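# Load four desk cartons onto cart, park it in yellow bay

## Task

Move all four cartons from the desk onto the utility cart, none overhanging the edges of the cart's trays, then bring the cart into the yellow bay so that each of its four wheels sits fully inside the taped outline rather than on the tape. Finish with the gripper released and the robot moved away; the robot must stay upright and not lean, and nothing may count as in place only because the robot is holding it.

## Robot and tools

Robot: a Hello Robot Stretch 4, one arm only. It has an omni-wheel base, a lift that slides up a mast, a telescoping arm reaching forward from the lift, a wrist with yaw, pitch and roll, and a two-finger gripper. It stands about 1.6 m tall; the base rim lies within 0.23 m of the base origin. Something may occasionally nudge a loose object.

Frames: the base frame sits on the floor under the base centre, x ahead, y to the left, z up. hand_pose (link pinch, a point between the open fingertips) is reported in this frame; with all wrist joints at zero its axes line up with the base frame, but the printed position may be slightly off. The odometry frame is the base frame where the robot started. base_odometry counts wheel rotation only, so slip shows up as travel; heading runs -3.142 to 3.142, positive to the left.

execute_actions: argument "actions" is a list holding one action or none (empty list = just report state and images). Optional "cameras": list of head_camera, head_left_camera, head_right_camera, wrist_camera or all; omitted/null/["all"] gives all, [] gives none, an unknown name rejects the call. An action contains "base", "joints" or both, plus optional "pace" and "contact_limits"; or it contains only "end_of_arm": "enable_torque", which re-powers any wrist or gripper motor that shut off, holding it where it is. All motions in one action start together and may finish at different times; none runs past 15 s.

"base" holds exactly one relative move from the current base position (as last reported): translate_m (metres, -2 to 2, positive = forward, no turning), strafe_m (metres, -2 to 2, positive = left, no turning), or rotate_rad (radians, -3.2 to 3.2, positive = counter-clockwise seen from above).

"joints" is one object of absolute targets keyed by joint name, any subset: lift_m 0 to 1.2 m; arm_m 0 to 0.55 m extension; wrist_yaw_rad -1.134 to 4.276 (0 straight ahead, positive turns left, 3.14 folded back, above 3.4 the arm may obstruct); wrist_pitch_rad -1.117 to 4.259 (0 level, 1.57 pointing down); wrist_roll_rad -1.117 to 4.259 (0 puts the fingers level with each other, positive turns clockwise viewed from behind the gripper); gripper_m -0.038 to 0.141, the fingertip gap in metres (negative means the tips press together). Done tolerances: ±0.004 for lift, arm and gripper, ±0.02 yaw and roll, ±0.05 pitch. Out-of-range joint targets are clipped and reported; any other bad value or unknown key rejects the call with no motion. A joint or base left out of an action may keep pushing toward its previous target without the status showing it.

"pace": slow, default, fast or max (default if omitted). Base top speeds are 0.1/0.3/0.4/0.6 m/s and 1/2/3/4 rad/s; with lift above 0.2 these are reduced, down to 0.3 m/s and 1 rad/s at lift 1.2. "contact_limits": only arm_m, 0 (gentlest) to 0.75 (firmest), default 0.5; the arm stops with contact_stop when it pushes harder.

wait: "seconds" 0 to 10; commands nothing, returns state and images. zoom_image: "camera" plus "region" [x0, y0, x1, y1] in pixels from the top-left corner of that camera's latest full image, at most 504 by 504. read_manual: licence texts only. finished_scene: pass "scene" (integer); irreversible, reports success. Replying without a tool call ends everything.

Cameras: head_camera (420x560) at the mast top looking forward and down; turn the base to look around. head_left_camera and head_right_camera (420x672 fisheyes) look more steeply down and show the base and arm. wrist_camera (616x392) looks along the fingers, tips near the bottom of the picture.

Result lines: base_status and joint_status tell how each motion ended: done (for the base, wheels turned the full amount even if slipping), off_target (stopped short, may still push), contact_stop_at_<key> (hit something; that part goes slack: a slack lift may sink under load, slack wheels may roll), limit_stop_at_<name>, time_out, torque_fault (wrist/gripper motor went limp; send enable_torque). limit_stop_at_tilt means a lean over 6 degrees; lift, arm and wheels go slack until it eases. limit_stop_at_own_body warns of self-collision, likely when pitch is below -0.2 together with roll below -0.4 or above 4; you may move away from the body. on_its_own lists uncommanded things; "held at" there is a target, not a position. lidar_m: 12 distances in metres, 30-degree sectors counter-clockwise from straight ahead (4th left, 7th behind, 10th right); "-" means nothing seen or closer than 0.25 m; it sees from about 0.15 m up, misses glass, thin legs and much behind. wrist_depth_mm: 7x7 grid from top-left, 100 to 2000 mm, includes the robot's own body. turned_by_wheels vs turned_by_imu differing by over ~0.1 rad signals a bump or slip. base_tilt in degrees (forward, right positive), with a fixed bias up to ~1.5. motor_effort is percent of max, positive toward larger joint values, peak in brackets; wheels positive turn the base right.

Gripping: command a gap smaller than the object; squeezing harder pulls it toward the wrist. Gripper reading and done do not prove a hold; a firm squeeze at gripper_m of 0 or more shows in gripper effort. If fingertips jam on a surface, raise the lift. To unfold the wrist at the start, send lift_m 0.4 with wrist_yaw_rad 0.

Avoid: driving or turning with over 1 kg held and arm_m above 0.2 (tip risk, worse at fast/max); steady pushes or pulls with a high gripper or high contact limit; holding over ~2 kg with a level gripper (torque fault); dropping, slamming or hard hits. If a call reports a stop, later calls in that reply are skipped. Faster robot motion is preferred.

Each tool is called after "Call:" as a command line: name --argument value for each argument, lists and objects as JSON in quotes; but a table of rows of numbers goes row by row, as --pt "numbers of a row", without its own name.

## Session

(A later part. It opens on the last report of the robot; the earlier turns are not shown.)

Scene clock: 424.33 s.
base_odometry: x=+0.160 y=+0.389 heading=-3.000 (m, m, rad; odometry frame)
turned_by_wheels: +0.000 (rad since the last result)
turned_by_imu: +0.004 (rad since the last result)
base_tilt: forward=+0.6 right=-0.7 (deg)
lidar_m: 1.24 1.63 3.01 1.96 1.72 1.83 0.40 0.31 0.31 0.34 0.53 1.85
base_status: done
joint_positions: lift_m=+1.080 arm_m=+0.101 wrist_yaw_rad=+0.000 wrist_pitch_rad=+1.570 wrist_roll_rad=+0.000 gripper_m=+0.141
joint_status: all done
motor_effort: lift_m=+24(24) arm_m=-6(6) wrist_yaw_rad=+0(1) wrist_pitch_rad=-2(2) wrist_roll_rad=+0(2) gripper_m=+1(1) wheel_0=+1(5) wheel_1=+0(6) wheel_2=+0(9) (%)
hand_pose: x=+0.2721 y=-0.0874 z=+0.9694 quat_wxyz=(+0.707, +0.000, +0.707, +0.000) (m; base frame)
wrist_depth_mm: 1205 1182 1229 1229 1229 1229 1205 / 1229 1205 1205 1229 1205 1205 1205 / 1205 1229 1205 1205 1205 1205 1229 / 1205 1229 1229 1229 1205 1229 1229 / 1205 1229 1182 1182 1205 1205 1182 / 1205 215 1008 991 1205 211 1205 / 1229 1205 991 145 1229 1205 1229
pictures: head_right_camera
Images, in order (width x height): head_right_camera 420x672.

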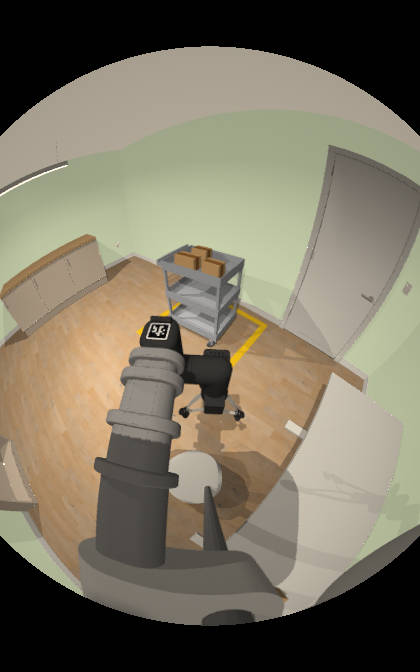

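Call:
execute_actions --actions '[{"base":{"rotate_rad":-2.515},"joints":{"arm_m":0.5},"pace":"fast"}]' --cameras '["head_right_camera","wrist_camera"]'

Scene clock: 431.73 s.
base_odometry: x=+0.160 y=+0.389 heading=+0.768 (m, m, rad; odometry frame)
turned_by_wheels: -2.515 (rad since the last result)
turned_by_imu: -2.454 (rad since the last result)
base_tilt: forward=+0.7 right=-0.7 (deg)
lidar_m: 0.29 0.30 0.37 0.64 1.38 1.26 3.03 3.01 1.83 1.70 0.64 0.36
base_status: done
joint_positions: lift_m=+1.080 arm_m=+0.499 wrist_yaw_rad=+0.000 wrist_pitch_rad=+1.570 wrist_roll_rad=+0.000 gripper_m=+0.141
joint_status: all done
motor_effort: lift_m=+24(23) arm_m=+5(7) wrist_yaw_rad=-1(1) wrist_pitch_rad=-1(0) wrist_roll_rad=+1(1) gripper_m=+5(3) wheel_0=-1(6) wheel_1=-1(5) wheel_2=-1(3) (%)
hand_pose: x=+0.6704 y=-0.0874 z=+0.9694 quat_wxyz=(+0.708, +0.000, +0.707, +0.000) (m; base frame)
wrist_depth_mm: 477 473 473 477 473 477 1205 / 477 473 469 477 477 473 1205 / 473 477 477 355 473 477 1205 / 469 473 473 355 477 477 1229 / 473 473 473 355 355 477 1205 / 473 214 469 473 355 211 477 / 469 473 469 145 477 473 480
pictures: head_right_camera, wrist_camera
Images, in order (width x height): head_right_camera 420x672, wrist_camera 616x392.

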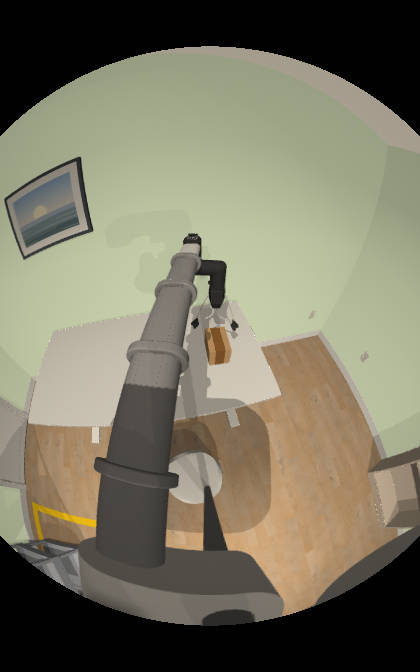

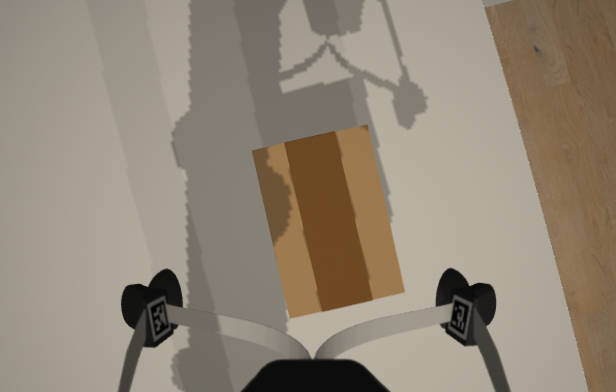

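Call:
execute_actions --actions '[{"base":{"strafe_m":-0.023},"joints":{"arm_m":0.534,"wrist_roll_rad":-0.22,"lift_m":0.99}}]' --cameras '["wrist_camera"]'

Scene clock: 436.67 s.
base_odometry: x=+0.176 y=+0.373 heading=+0.768 (m, m, rad; odometry frame)
turned_by_wheels: +0.000 (rad since the last result)
turned_by_imu: +0.001 (rad since the last result)
base_tilt: forward=+0.7 right=-0.7 (deg)
lidar_m: 0.30 0.30 0.35 0.62 1.35 1.27 3.02 3.04 1.81 1.70 1.82 0.38
base_status: done
joint_positions: lift_m=+0.990 arm_m=+0.533 wrist_yaw_rad=+0.000 wrist_pitch_rad=+1.570 wrist_roll_rad=-0.219 gripper_m=+0.141
joint_status: all done
motor_effort: lift_m=+16(24) arm_m=+6(8) wrist_yaw_rad=-1(0) wrist_pitch_rad=-2(1) wrist_roll_rad=-1(7) gripper_m=+0(1) wheel_0=+1(7) wheel_1=+1(6) wheel_2=+0(1) (%)
hand_pose: x=+0.7041 y=-0.0874 z=+0.8801 quat_wxyz=(+0.703, -0.077, +0.703, +0.077) (m; base frame)
wrist_depth_mm: 384 384 387 384 384 387 960 / 384 384 379 384 384 384 1118 / 379 382 387 384 382 387 750 / 382 382 379 264 384 387 759 / 384 382 384 264 384 382 750 / 382 214 265 264 265 210 759 / 384 382 384 145 387 384 384
pictures: wrist_camera
Images, in order (width x height): wrist_camera 616x392.

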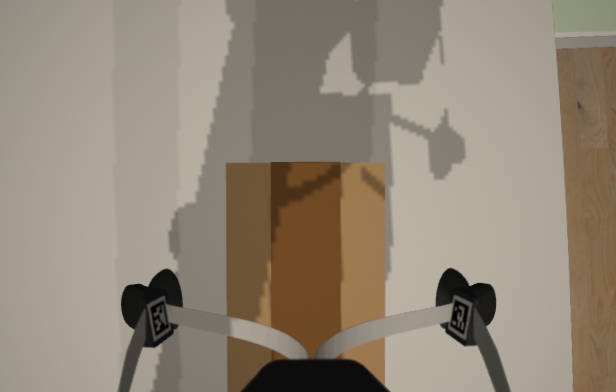

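Call:
execute_actions --actions '[{"joints":{"lift_m":0.922},"pace":"fast"}]' --cameras '[]'

Call:
execute_actions --actions '[{"joints":{"gripper_m":0.04}}]' --cameras '["wrist_camera"]'

Scene clock: 441.50 s.
base_odometry: x=+0.176 y=+0.373 heading=+0.768 (m, m, rad; odometry frame)
turned_by_wheels: +0.000 (rad since the last result)
turned_by_imu: +0.001 (rad since the last result)
base_tilt: forward=+0.7 right=-0.6 (deg)
lidar_m: 0.31 0.30 0.36 0.65 1.34 1.25 3.02 3.04 1.79 1.69 1.82 0.36
base_status: not commanded
joint_positions: lift_m=+0.922 arm_m=+0.533 wrist_yaw_rad=+0.000 wrist_pitch_rad=+1.570 wrist_roll_rad=-0.219 gripper_m=+0.141
joint_status: all done
motor_effort: lift_m=+16(16) arm_m=+6(6) wrist_yaw_rad=+0(0) wrist_pitch_rad=-2(2) wrist_roll_rad=-3(2) gripper_m=+3(1) wheel_0=+1(1) wheel_1=+1(1) wheel_2=+0(0) (%)
hand_pose: x=+0.7041 y=-0.0874 z=+0.8121 quat_wxyz=(+0.703, -0.077, +0.703, +0.077) (m; base frame)
wrist_depth_mm: 315 315 315 315 315 315 317 / 314 314 315 315 317 315 315 / 315 315 314 315 315 315 317 / 315 315 196 196 196 315 317 / 314 315 196 196 196 315 317 / 314 214 196 195 196 212 314 / 314 314 196 145 196 315 317
pictures: none
No camera images: the call's "cameras" was empty. Leave "cameras" out to get every camera's image.

Scene clock: 443.50 s.
base_odometry: x=+0.176 y=+0.373 heading=+0.768 (m, m, rad; odometry frame)
turned_by_wheels: +0.000 (rad since the last result)
turned_by_imu: +0.001 (rad since the last result)
base_tilt: forward=+0.7 right=-0.7 (deg)
lidar_m: 0.29 0.31 0.36 0.65 1.37 1.26 3.02 3.03 1.77 1.69 1.83 0.36
base_status: not commanded
joint_positions: lift_m=+0.922 arm_m=+0.533 wrist_yaw_rad=+0.000 wrist_pitch_rad=+1.570 wrist_roll_rad=-0.219 gripper_m=+0.041
joint_status: all done
motor_effort: lift_m=+19(19) arm_m=+6(6) wrist_yaw_rad=+0(0) wrist_pitch_rad=-2(2) wrist_roll_rad=-2(2) gripper_m=-26(26) wheel_0=+1(1) wheel_1=+1(1) wheel_2=+0(0) (%)
hand_pose: x=+0.7041 y=-0.0874 z=+0.8118 quat_wxyz=(+0.703, -0.078, +0.703, +0.077) (m; base frame)
wrist_depth_mm: 312 312 314 310 314 315 312 / 312 315 314 314 312 314 312 / 314 314 315 310 314 315 312 / 312 312 176 175 176 314 315 / 312 312 175 175 176 314 314 / 312 314 176 175 176 206 310 / 314 314 175 175 175 314 315
pictures: wrist_camera
Images, in order (width x height): wrist_camera 616x392.

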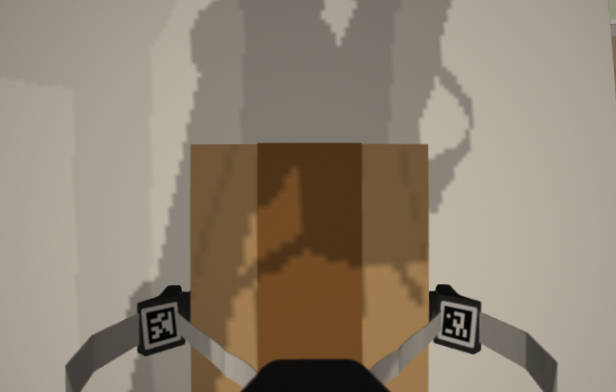

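Call:
execute_actions --actions '[{"base":{"rotate_rad":2.465},"joints":{"lift_m":1.13,"arm_m":0.1,"wrist_roll_rad":-1.11},"pace":"fast"}]' --cameras '["head_camera"]'

Call:
execute_actions --actions '[{"base":{"translate_m":0.95},"joints":{"arm_m":0.53},"pace":"fast"}]' --cameras '["head_right_camera","wrist_camera"]'

Scene clock: 455.43 s.
base_odometry: x=+0.176 y=+0.373 heading=-3.050 (m, m, rad; odometry frame)
turned_by_wheels: +2.465 (rad since the last result)
turned_by_imu: +2.410 (rad since the last result)
base_tilt: forward=+0.6 right=-0.7 (deg)
lidar_m: 0.25 1.58 2.99 2.03 1.69 1.82 0.42 0.32 0.29 0.33 0.51 0.25
base_status: done
joint_positions: lift_m=+1.129 arm_m=+0.101 wrist_yaw_rad=+0.000 wrist_pitch_rad=+1.570 wrist_roll_rad=-1.110 gripper_m=+0.041
joint_status: all done
motor_effort: lift_m=+27(28) arm_m=-6(6) wrist_yaw_rad=-1(2) wrist_pitch_rad=-1(4) wrist_roll_rad=-2(8) gripper_m=-29(28) wheel_0=+0(6) wheel_1=+1(7) wheel_2=+0(7) (%)
hand_pose: x=+0.2723 y=-0.0874 z=+1.0192 quat_wxyz=(+0.601, -0.373, +0.601, +0.372) (m; base frame)
wrist_depth_mm: 1255 1308 1255 1281 1255 1255 1229 / 1255 1281 1229 1308 1281 1281 1229 / 1308 1281 1281 1281 1281 1281 1255 / 1255 1281 176 176 176 1255 1255 / 1255 1281 176 175 176 1229 1255 / 1281 1229 175 175 175 207 1255 / 1255 1255 174 174 175 1255 1281
pictures: head_camera
Images, in order (width x height): head_camera 420x560.

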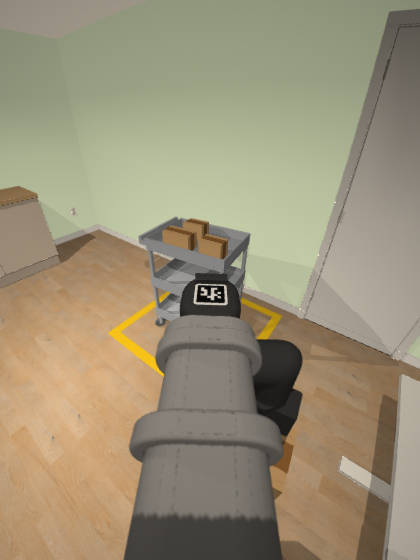

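Scene clock: 459.87 s.
base_odometry: x=-0.770 y=+0.286 heading=-3.050 (m, m, rad; odometry frame)
turned_by_wheels: +0.000 (rad since the last result)
turned_by_imu: -0.001 (rad since the last result)
base_tilt: forward=+0.7 right=-0.7 (deg)
lidar_m: 0.32 0.44 2.44 2.63 2.38 2.33 1.49 0.86 0.84 1.44 1.14 0.37
base_status: done
joint_positions: lift_m=+1.129 arm_m=+0.529 wrist_yaw_rad=+0.000 wrist_pitch_rad=+1.570 wrist_roll_rad=-1.110 gripper_m=+0.041
joint_status: all done
motor_effort: lift_m=+27(27) arm_m=+5(7) wrist_yaw_rad=-1(2) wrist_pitch_rad=-1(7) wrist_roll_rad=-1(3) gripper_m=-27(26) wheel_0=+0(5) wheel_1=+0(4) wheel_2=+1(9) (%)
hand_pose: x=+0.7003 y=-0.0874 z=+1.0192 quat_wxyz=(+0.601, -0.373, +0.601, +0.372) (m; base frame)
wrist_depth_mm: 330 332 452 332 410 1255 917 / 332 332 452 330 415 1255 891 / 452 452 449 439 413 1229 854 / 375 392 176 176 176 1229 809 / 329 330 176 175 176 1160 809 / 330 327 175 175 175 207 788 / 329 329 174 174 175 1008 699
pictures: head_right_camera, wrist_camera
Images, in order (width x height): head_right_camera 420x672, wrist_camera 616x392.

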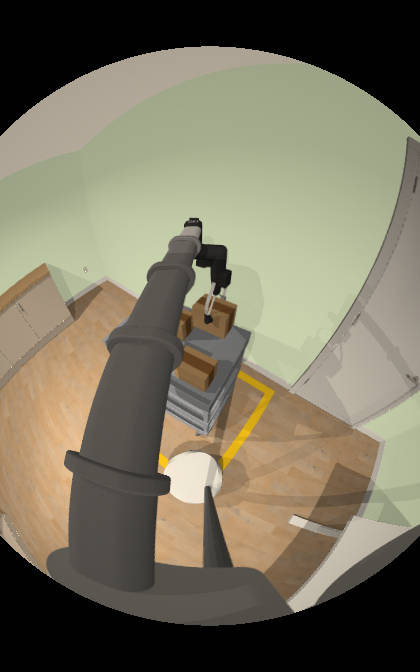

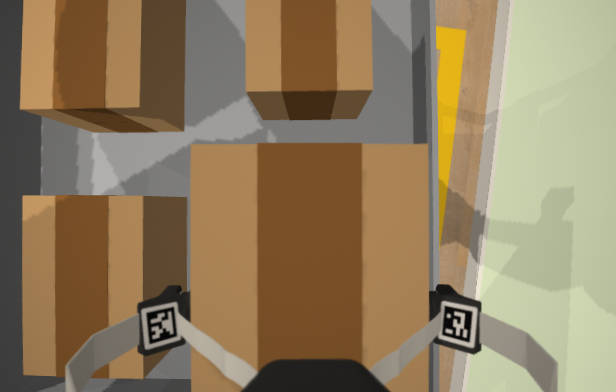

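Call:
execute_actions --actions '[{"joints":{"lift_m":0.995},"pace":"fast"}]' --cameras '["wrist_camera"]'

Call:
execute_actions --actions '[{"joints":{"gripper_m":0.13}}]' --cameras '["wrist_camera"]'

Call:
execute_actions --actions '[{"joints":{"lift_m":1.08},"pace":"fast"}]' --cameras '["wrist_camera"]'

Call:
execute_actions --actions '[{"base":{"translate_m":-0.5},"joints":{"arm_m":0.0},"pace":"fast"}]'

Scene clock: 467.33 s.
base_odometry: x=-0.770 y=+0.286 heading=-3.050 (m, m, rad; odometry frame)
turned_by_wheels: +0.000 (rad since the last result)
turned_by_imu: +0.001 (rad since the last result)
base_tilt: forward=+0.7 right=-0.7 (deg)
lidar_m: 0.33 0.45 2.43 2.65 2.36 2.30 1.14 0.87 0.84 1.46 1.15 0.36
base_status: not commanded
joint_positions: lift_m=+0.995 arm_m=+0.529 wrist_yaw_rad=+0.000 wrist_pitch_rad=+1.570 wrist_roll_rad=-1.110 gripper_m=+0.041
joint_status: all done
motor_effort: lift_m=+19(24) arm_m=+5(6) wrist_yaw_rad=-1(1) wrist_pitch_rad=-1(1) wrist_roll_rad=-2(2) gripper_m=-26(30) wheel_0=+0(0) wheel_1=+0(0) wheel_2=+1(1) (%)
hand_pose: x=+0.7002 y=-0.0874 z=+0.8848 quat_wxyz=(+0.601, -0.373, +0.601, +0.372) (m; base frame)
wrist_depth_mm: 220 317 224 208 225 303 904 / 262 314 315 309 312 307 866 / 315 314 314 312 312 309 842 / 235 314 176 175 176 307 820 / 211 310 175 175 176 309 809 / 210 254 175 175 175 207 778 / 195 267 176 174 175 263 707
pictures: wrist_camera
Images, in order (width x height): wrist_camera 616x392.

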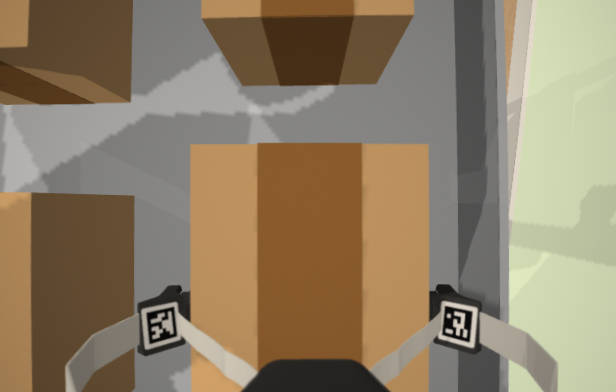

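Scene clock: 469.17 s.
base_odometry: x=-0.770 y=+0.286 heading=-3.050 (m, m, rad; odometry frame)
turned_by_wheels: +0.000 (rad since the last result)
turned_by_imu: +0.000 (rad since the last result)
base_tilt: forward=+0.7 right=-0.7 (deg)
lidar_m: 0.32 0.44 2.45 2.64 2.36 2.31 1.14 0.86 0.85 1.43 1.14 0.37
base_status: not commanded
joint_positions: lift_m=+0.995 arm_m=+0.529 wrist_yaw_rad=+0.000 wrist_pitch_rad=+1.570 wrist_roll_rad=-1.110 gripper_m=+0.130
joint_status: all done
motor_effort: lift_m=+19(19) arm_m=+6(5) wrist_yaw_rad=+0(0) wrist_pitch_rad=-2(1) wrist_roll_rad=-1(2) gripper_m=+3(27) wheel_0=-1(0) wheel_1=+0(0) wheel_2=+0(1) (%)
hand_pose: x=+0.7002 y=-0.0874 z=+0.8848 quat_wxyz=(+0.601, -0.373, +0.601, +0.372) (m; base frame)
wrist_depth_mm: 220 315 222 208 224 300 904 / 260 317 317 312 317 303 878 / 319 317 317 314 315 306 831 / 235 317 197 196 195 306 798 / 212 310 196 194 196 307 820 / 211 255 196 194 194 243 778 / 215 271 196 145 195 304 750
pictures: wrist_camera
Images, in order (width x height): wrist_camera 616x392.

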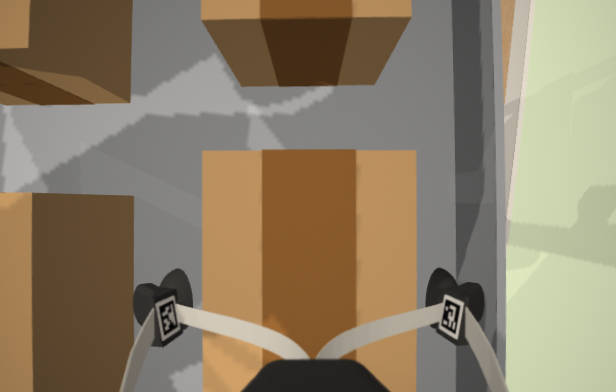

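Scene clock: 470.27 s.
base_odometry: x=-0.770 y=+0.286 heading=-3.050 (m, m, rad; odometry frame)
turned_by_wheels: +0.000 (rad since the last result)
turned_by_imu: +0.000 (rad since the last result)
base_tilt: forward=+0.7 right=-0.7 (deg)
lidar_m: 0.33 0.43 2.44 2.66 2.38 2.31 1.15 0.88 0.85 1.45 1.14 0.35
base_status: not commanded
joint_positions: lift_m=+1.080 arm_m=+0.529 wrist_yaw_rad=+0.000 wrist_pitch_rad=+1.570 wrist_roll_rad=-1.110 gripper_m=+0.130
joint_status: all done
motor_effort: lift_m=+24(27) arm_m=+6(6) wrist_yaw_rad=+0(0) wrist_pitch_rad=-2(2) wrist_roll_rad=-1(0) gripper_m=+3(3) wheel_0=+0(0) wheel_1=+0(0) wheel_2=+1(1) (%)
hand_pose: x=+0.7002 y=-0.0874 z=+0.9694 quat_wxyz=(+0.601, -0.373, +0.601, +0.372) (m; base frame)
wrist_depth_mm: 283 319 404 281 402 1229 904 / 283 327 399 310 399 1182 891 / 402 402 402 402 399 1160 831 / 283 399 399 281 370 1118 820 / 282 312 402 279 370 1098 798 / 282 281 282 281 281 904 778 / 281 281 402 145 368 904 759
pictures: wrist_camera
Images, in order (width x height): wrist_camera 616x392.

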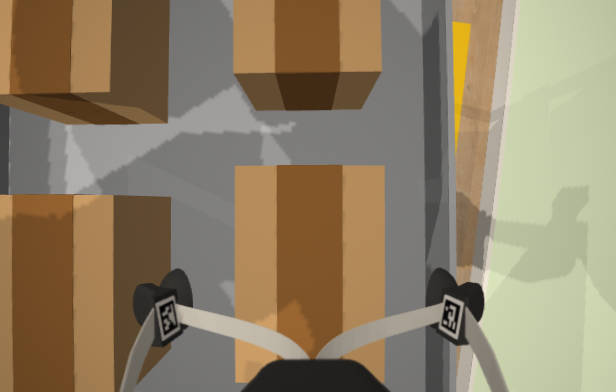

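Scene clock: 473.33 s.
base_odometry: x=-0.272 y=+0.332 heading=-3.050 (m, m, rad; odometry frame)
turned_by_wheels: +0.000 (rad since the last result)
turned_by_imu: +0.003 (rad since the last result)
base_tilt: forward=+0.7 right=-0.7 (deg)
lidar_m: 0.81 1.04 2.75 2.87 1.96 2.18 0.76 0.56 0.56 0.62 1.56 1.51
base_status: done
joint_positions: lift_m=+1.080 arm_m=+0.002 wrist_yaw_rad=+0.000 wrist_pitch_rad=+1.570 wrist_roll_rad=-1.110 gripper_m=+0.130
joint_status: all done
joint sent to its limit — the command would take arm_m past its lower limit, so that joint was sent only as far as its limit.
motor_effort: lift_m=+23(23) arm_m=-5(6) wrist_yaw_rad=+0(1) wrist_pitch_rad=-2(2) wrist_roll_rad=-1(1) gripper_m=+0(2) wheel_0=-1(6) wheel_1=+1(6) wheel_2=+1(10) (%)
hand_pose: x=+0.1734 y=-0.0874 z=+0.9694 quat_wxyz=(+0.601, -0.373, +0.601, +0.372) (m; base frame)
wrist_depth_mm: 1205 1229 1229 1229 1229 1205 1078 / 1229 1205 1229 1205 1205 1229 991 / 1229 1205 1229 1205 1205 1205 1205 / 1205 1229 1008 1008 1182 1205 1229 / 1229 1229 991 1025 1205 1229 1205 / 1229 1229 732 1205 1205 1182 1182 / 1205 392 1229 145 1229 1205 1205
pictures: head_camera, head_left_camera, head_right_camera, wrist_camera
Images, in order (width x height): head_camera 420x560, head_left_camera 420x672, head_right_camera 420x672, wrist_camera 616x392.

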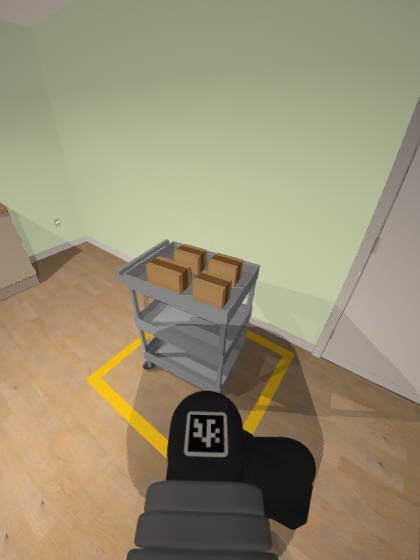

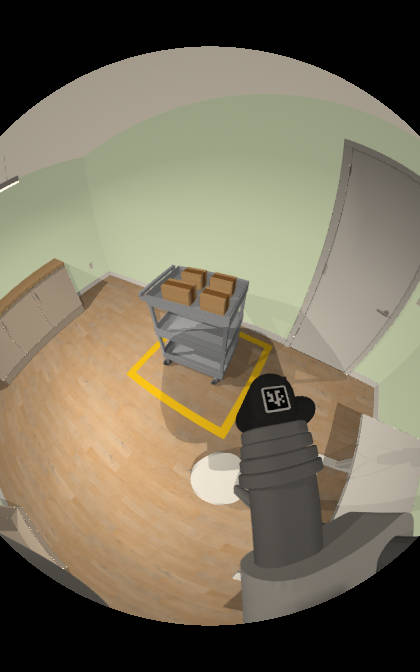

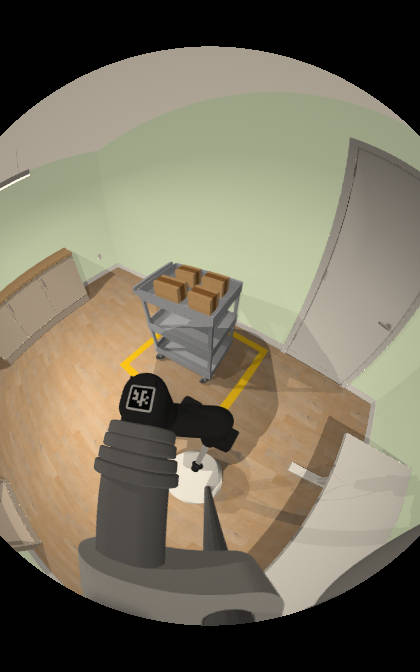

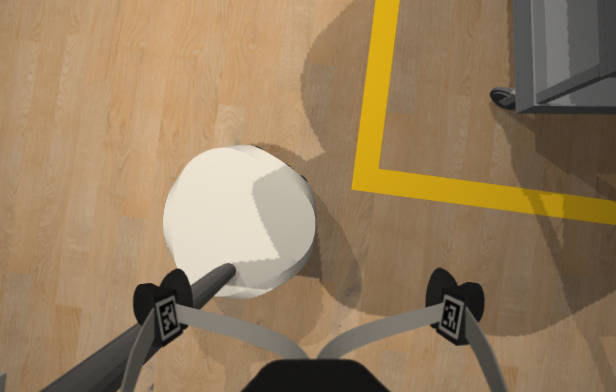

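Call:
zoom_image --camera "head_camera" --region '[70, 230, 310, 470]'

Region (70, 230, 310, 470) of head_camera's 420x560 image, scaled by 2.100, with more detail than that image has.

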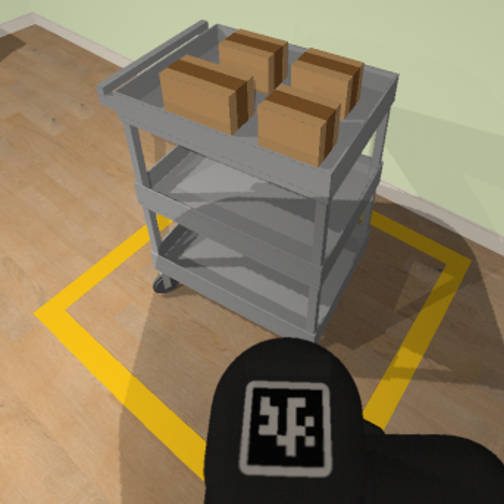

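Call:
finished_scene --scene 2

The scene is finished: the task was done.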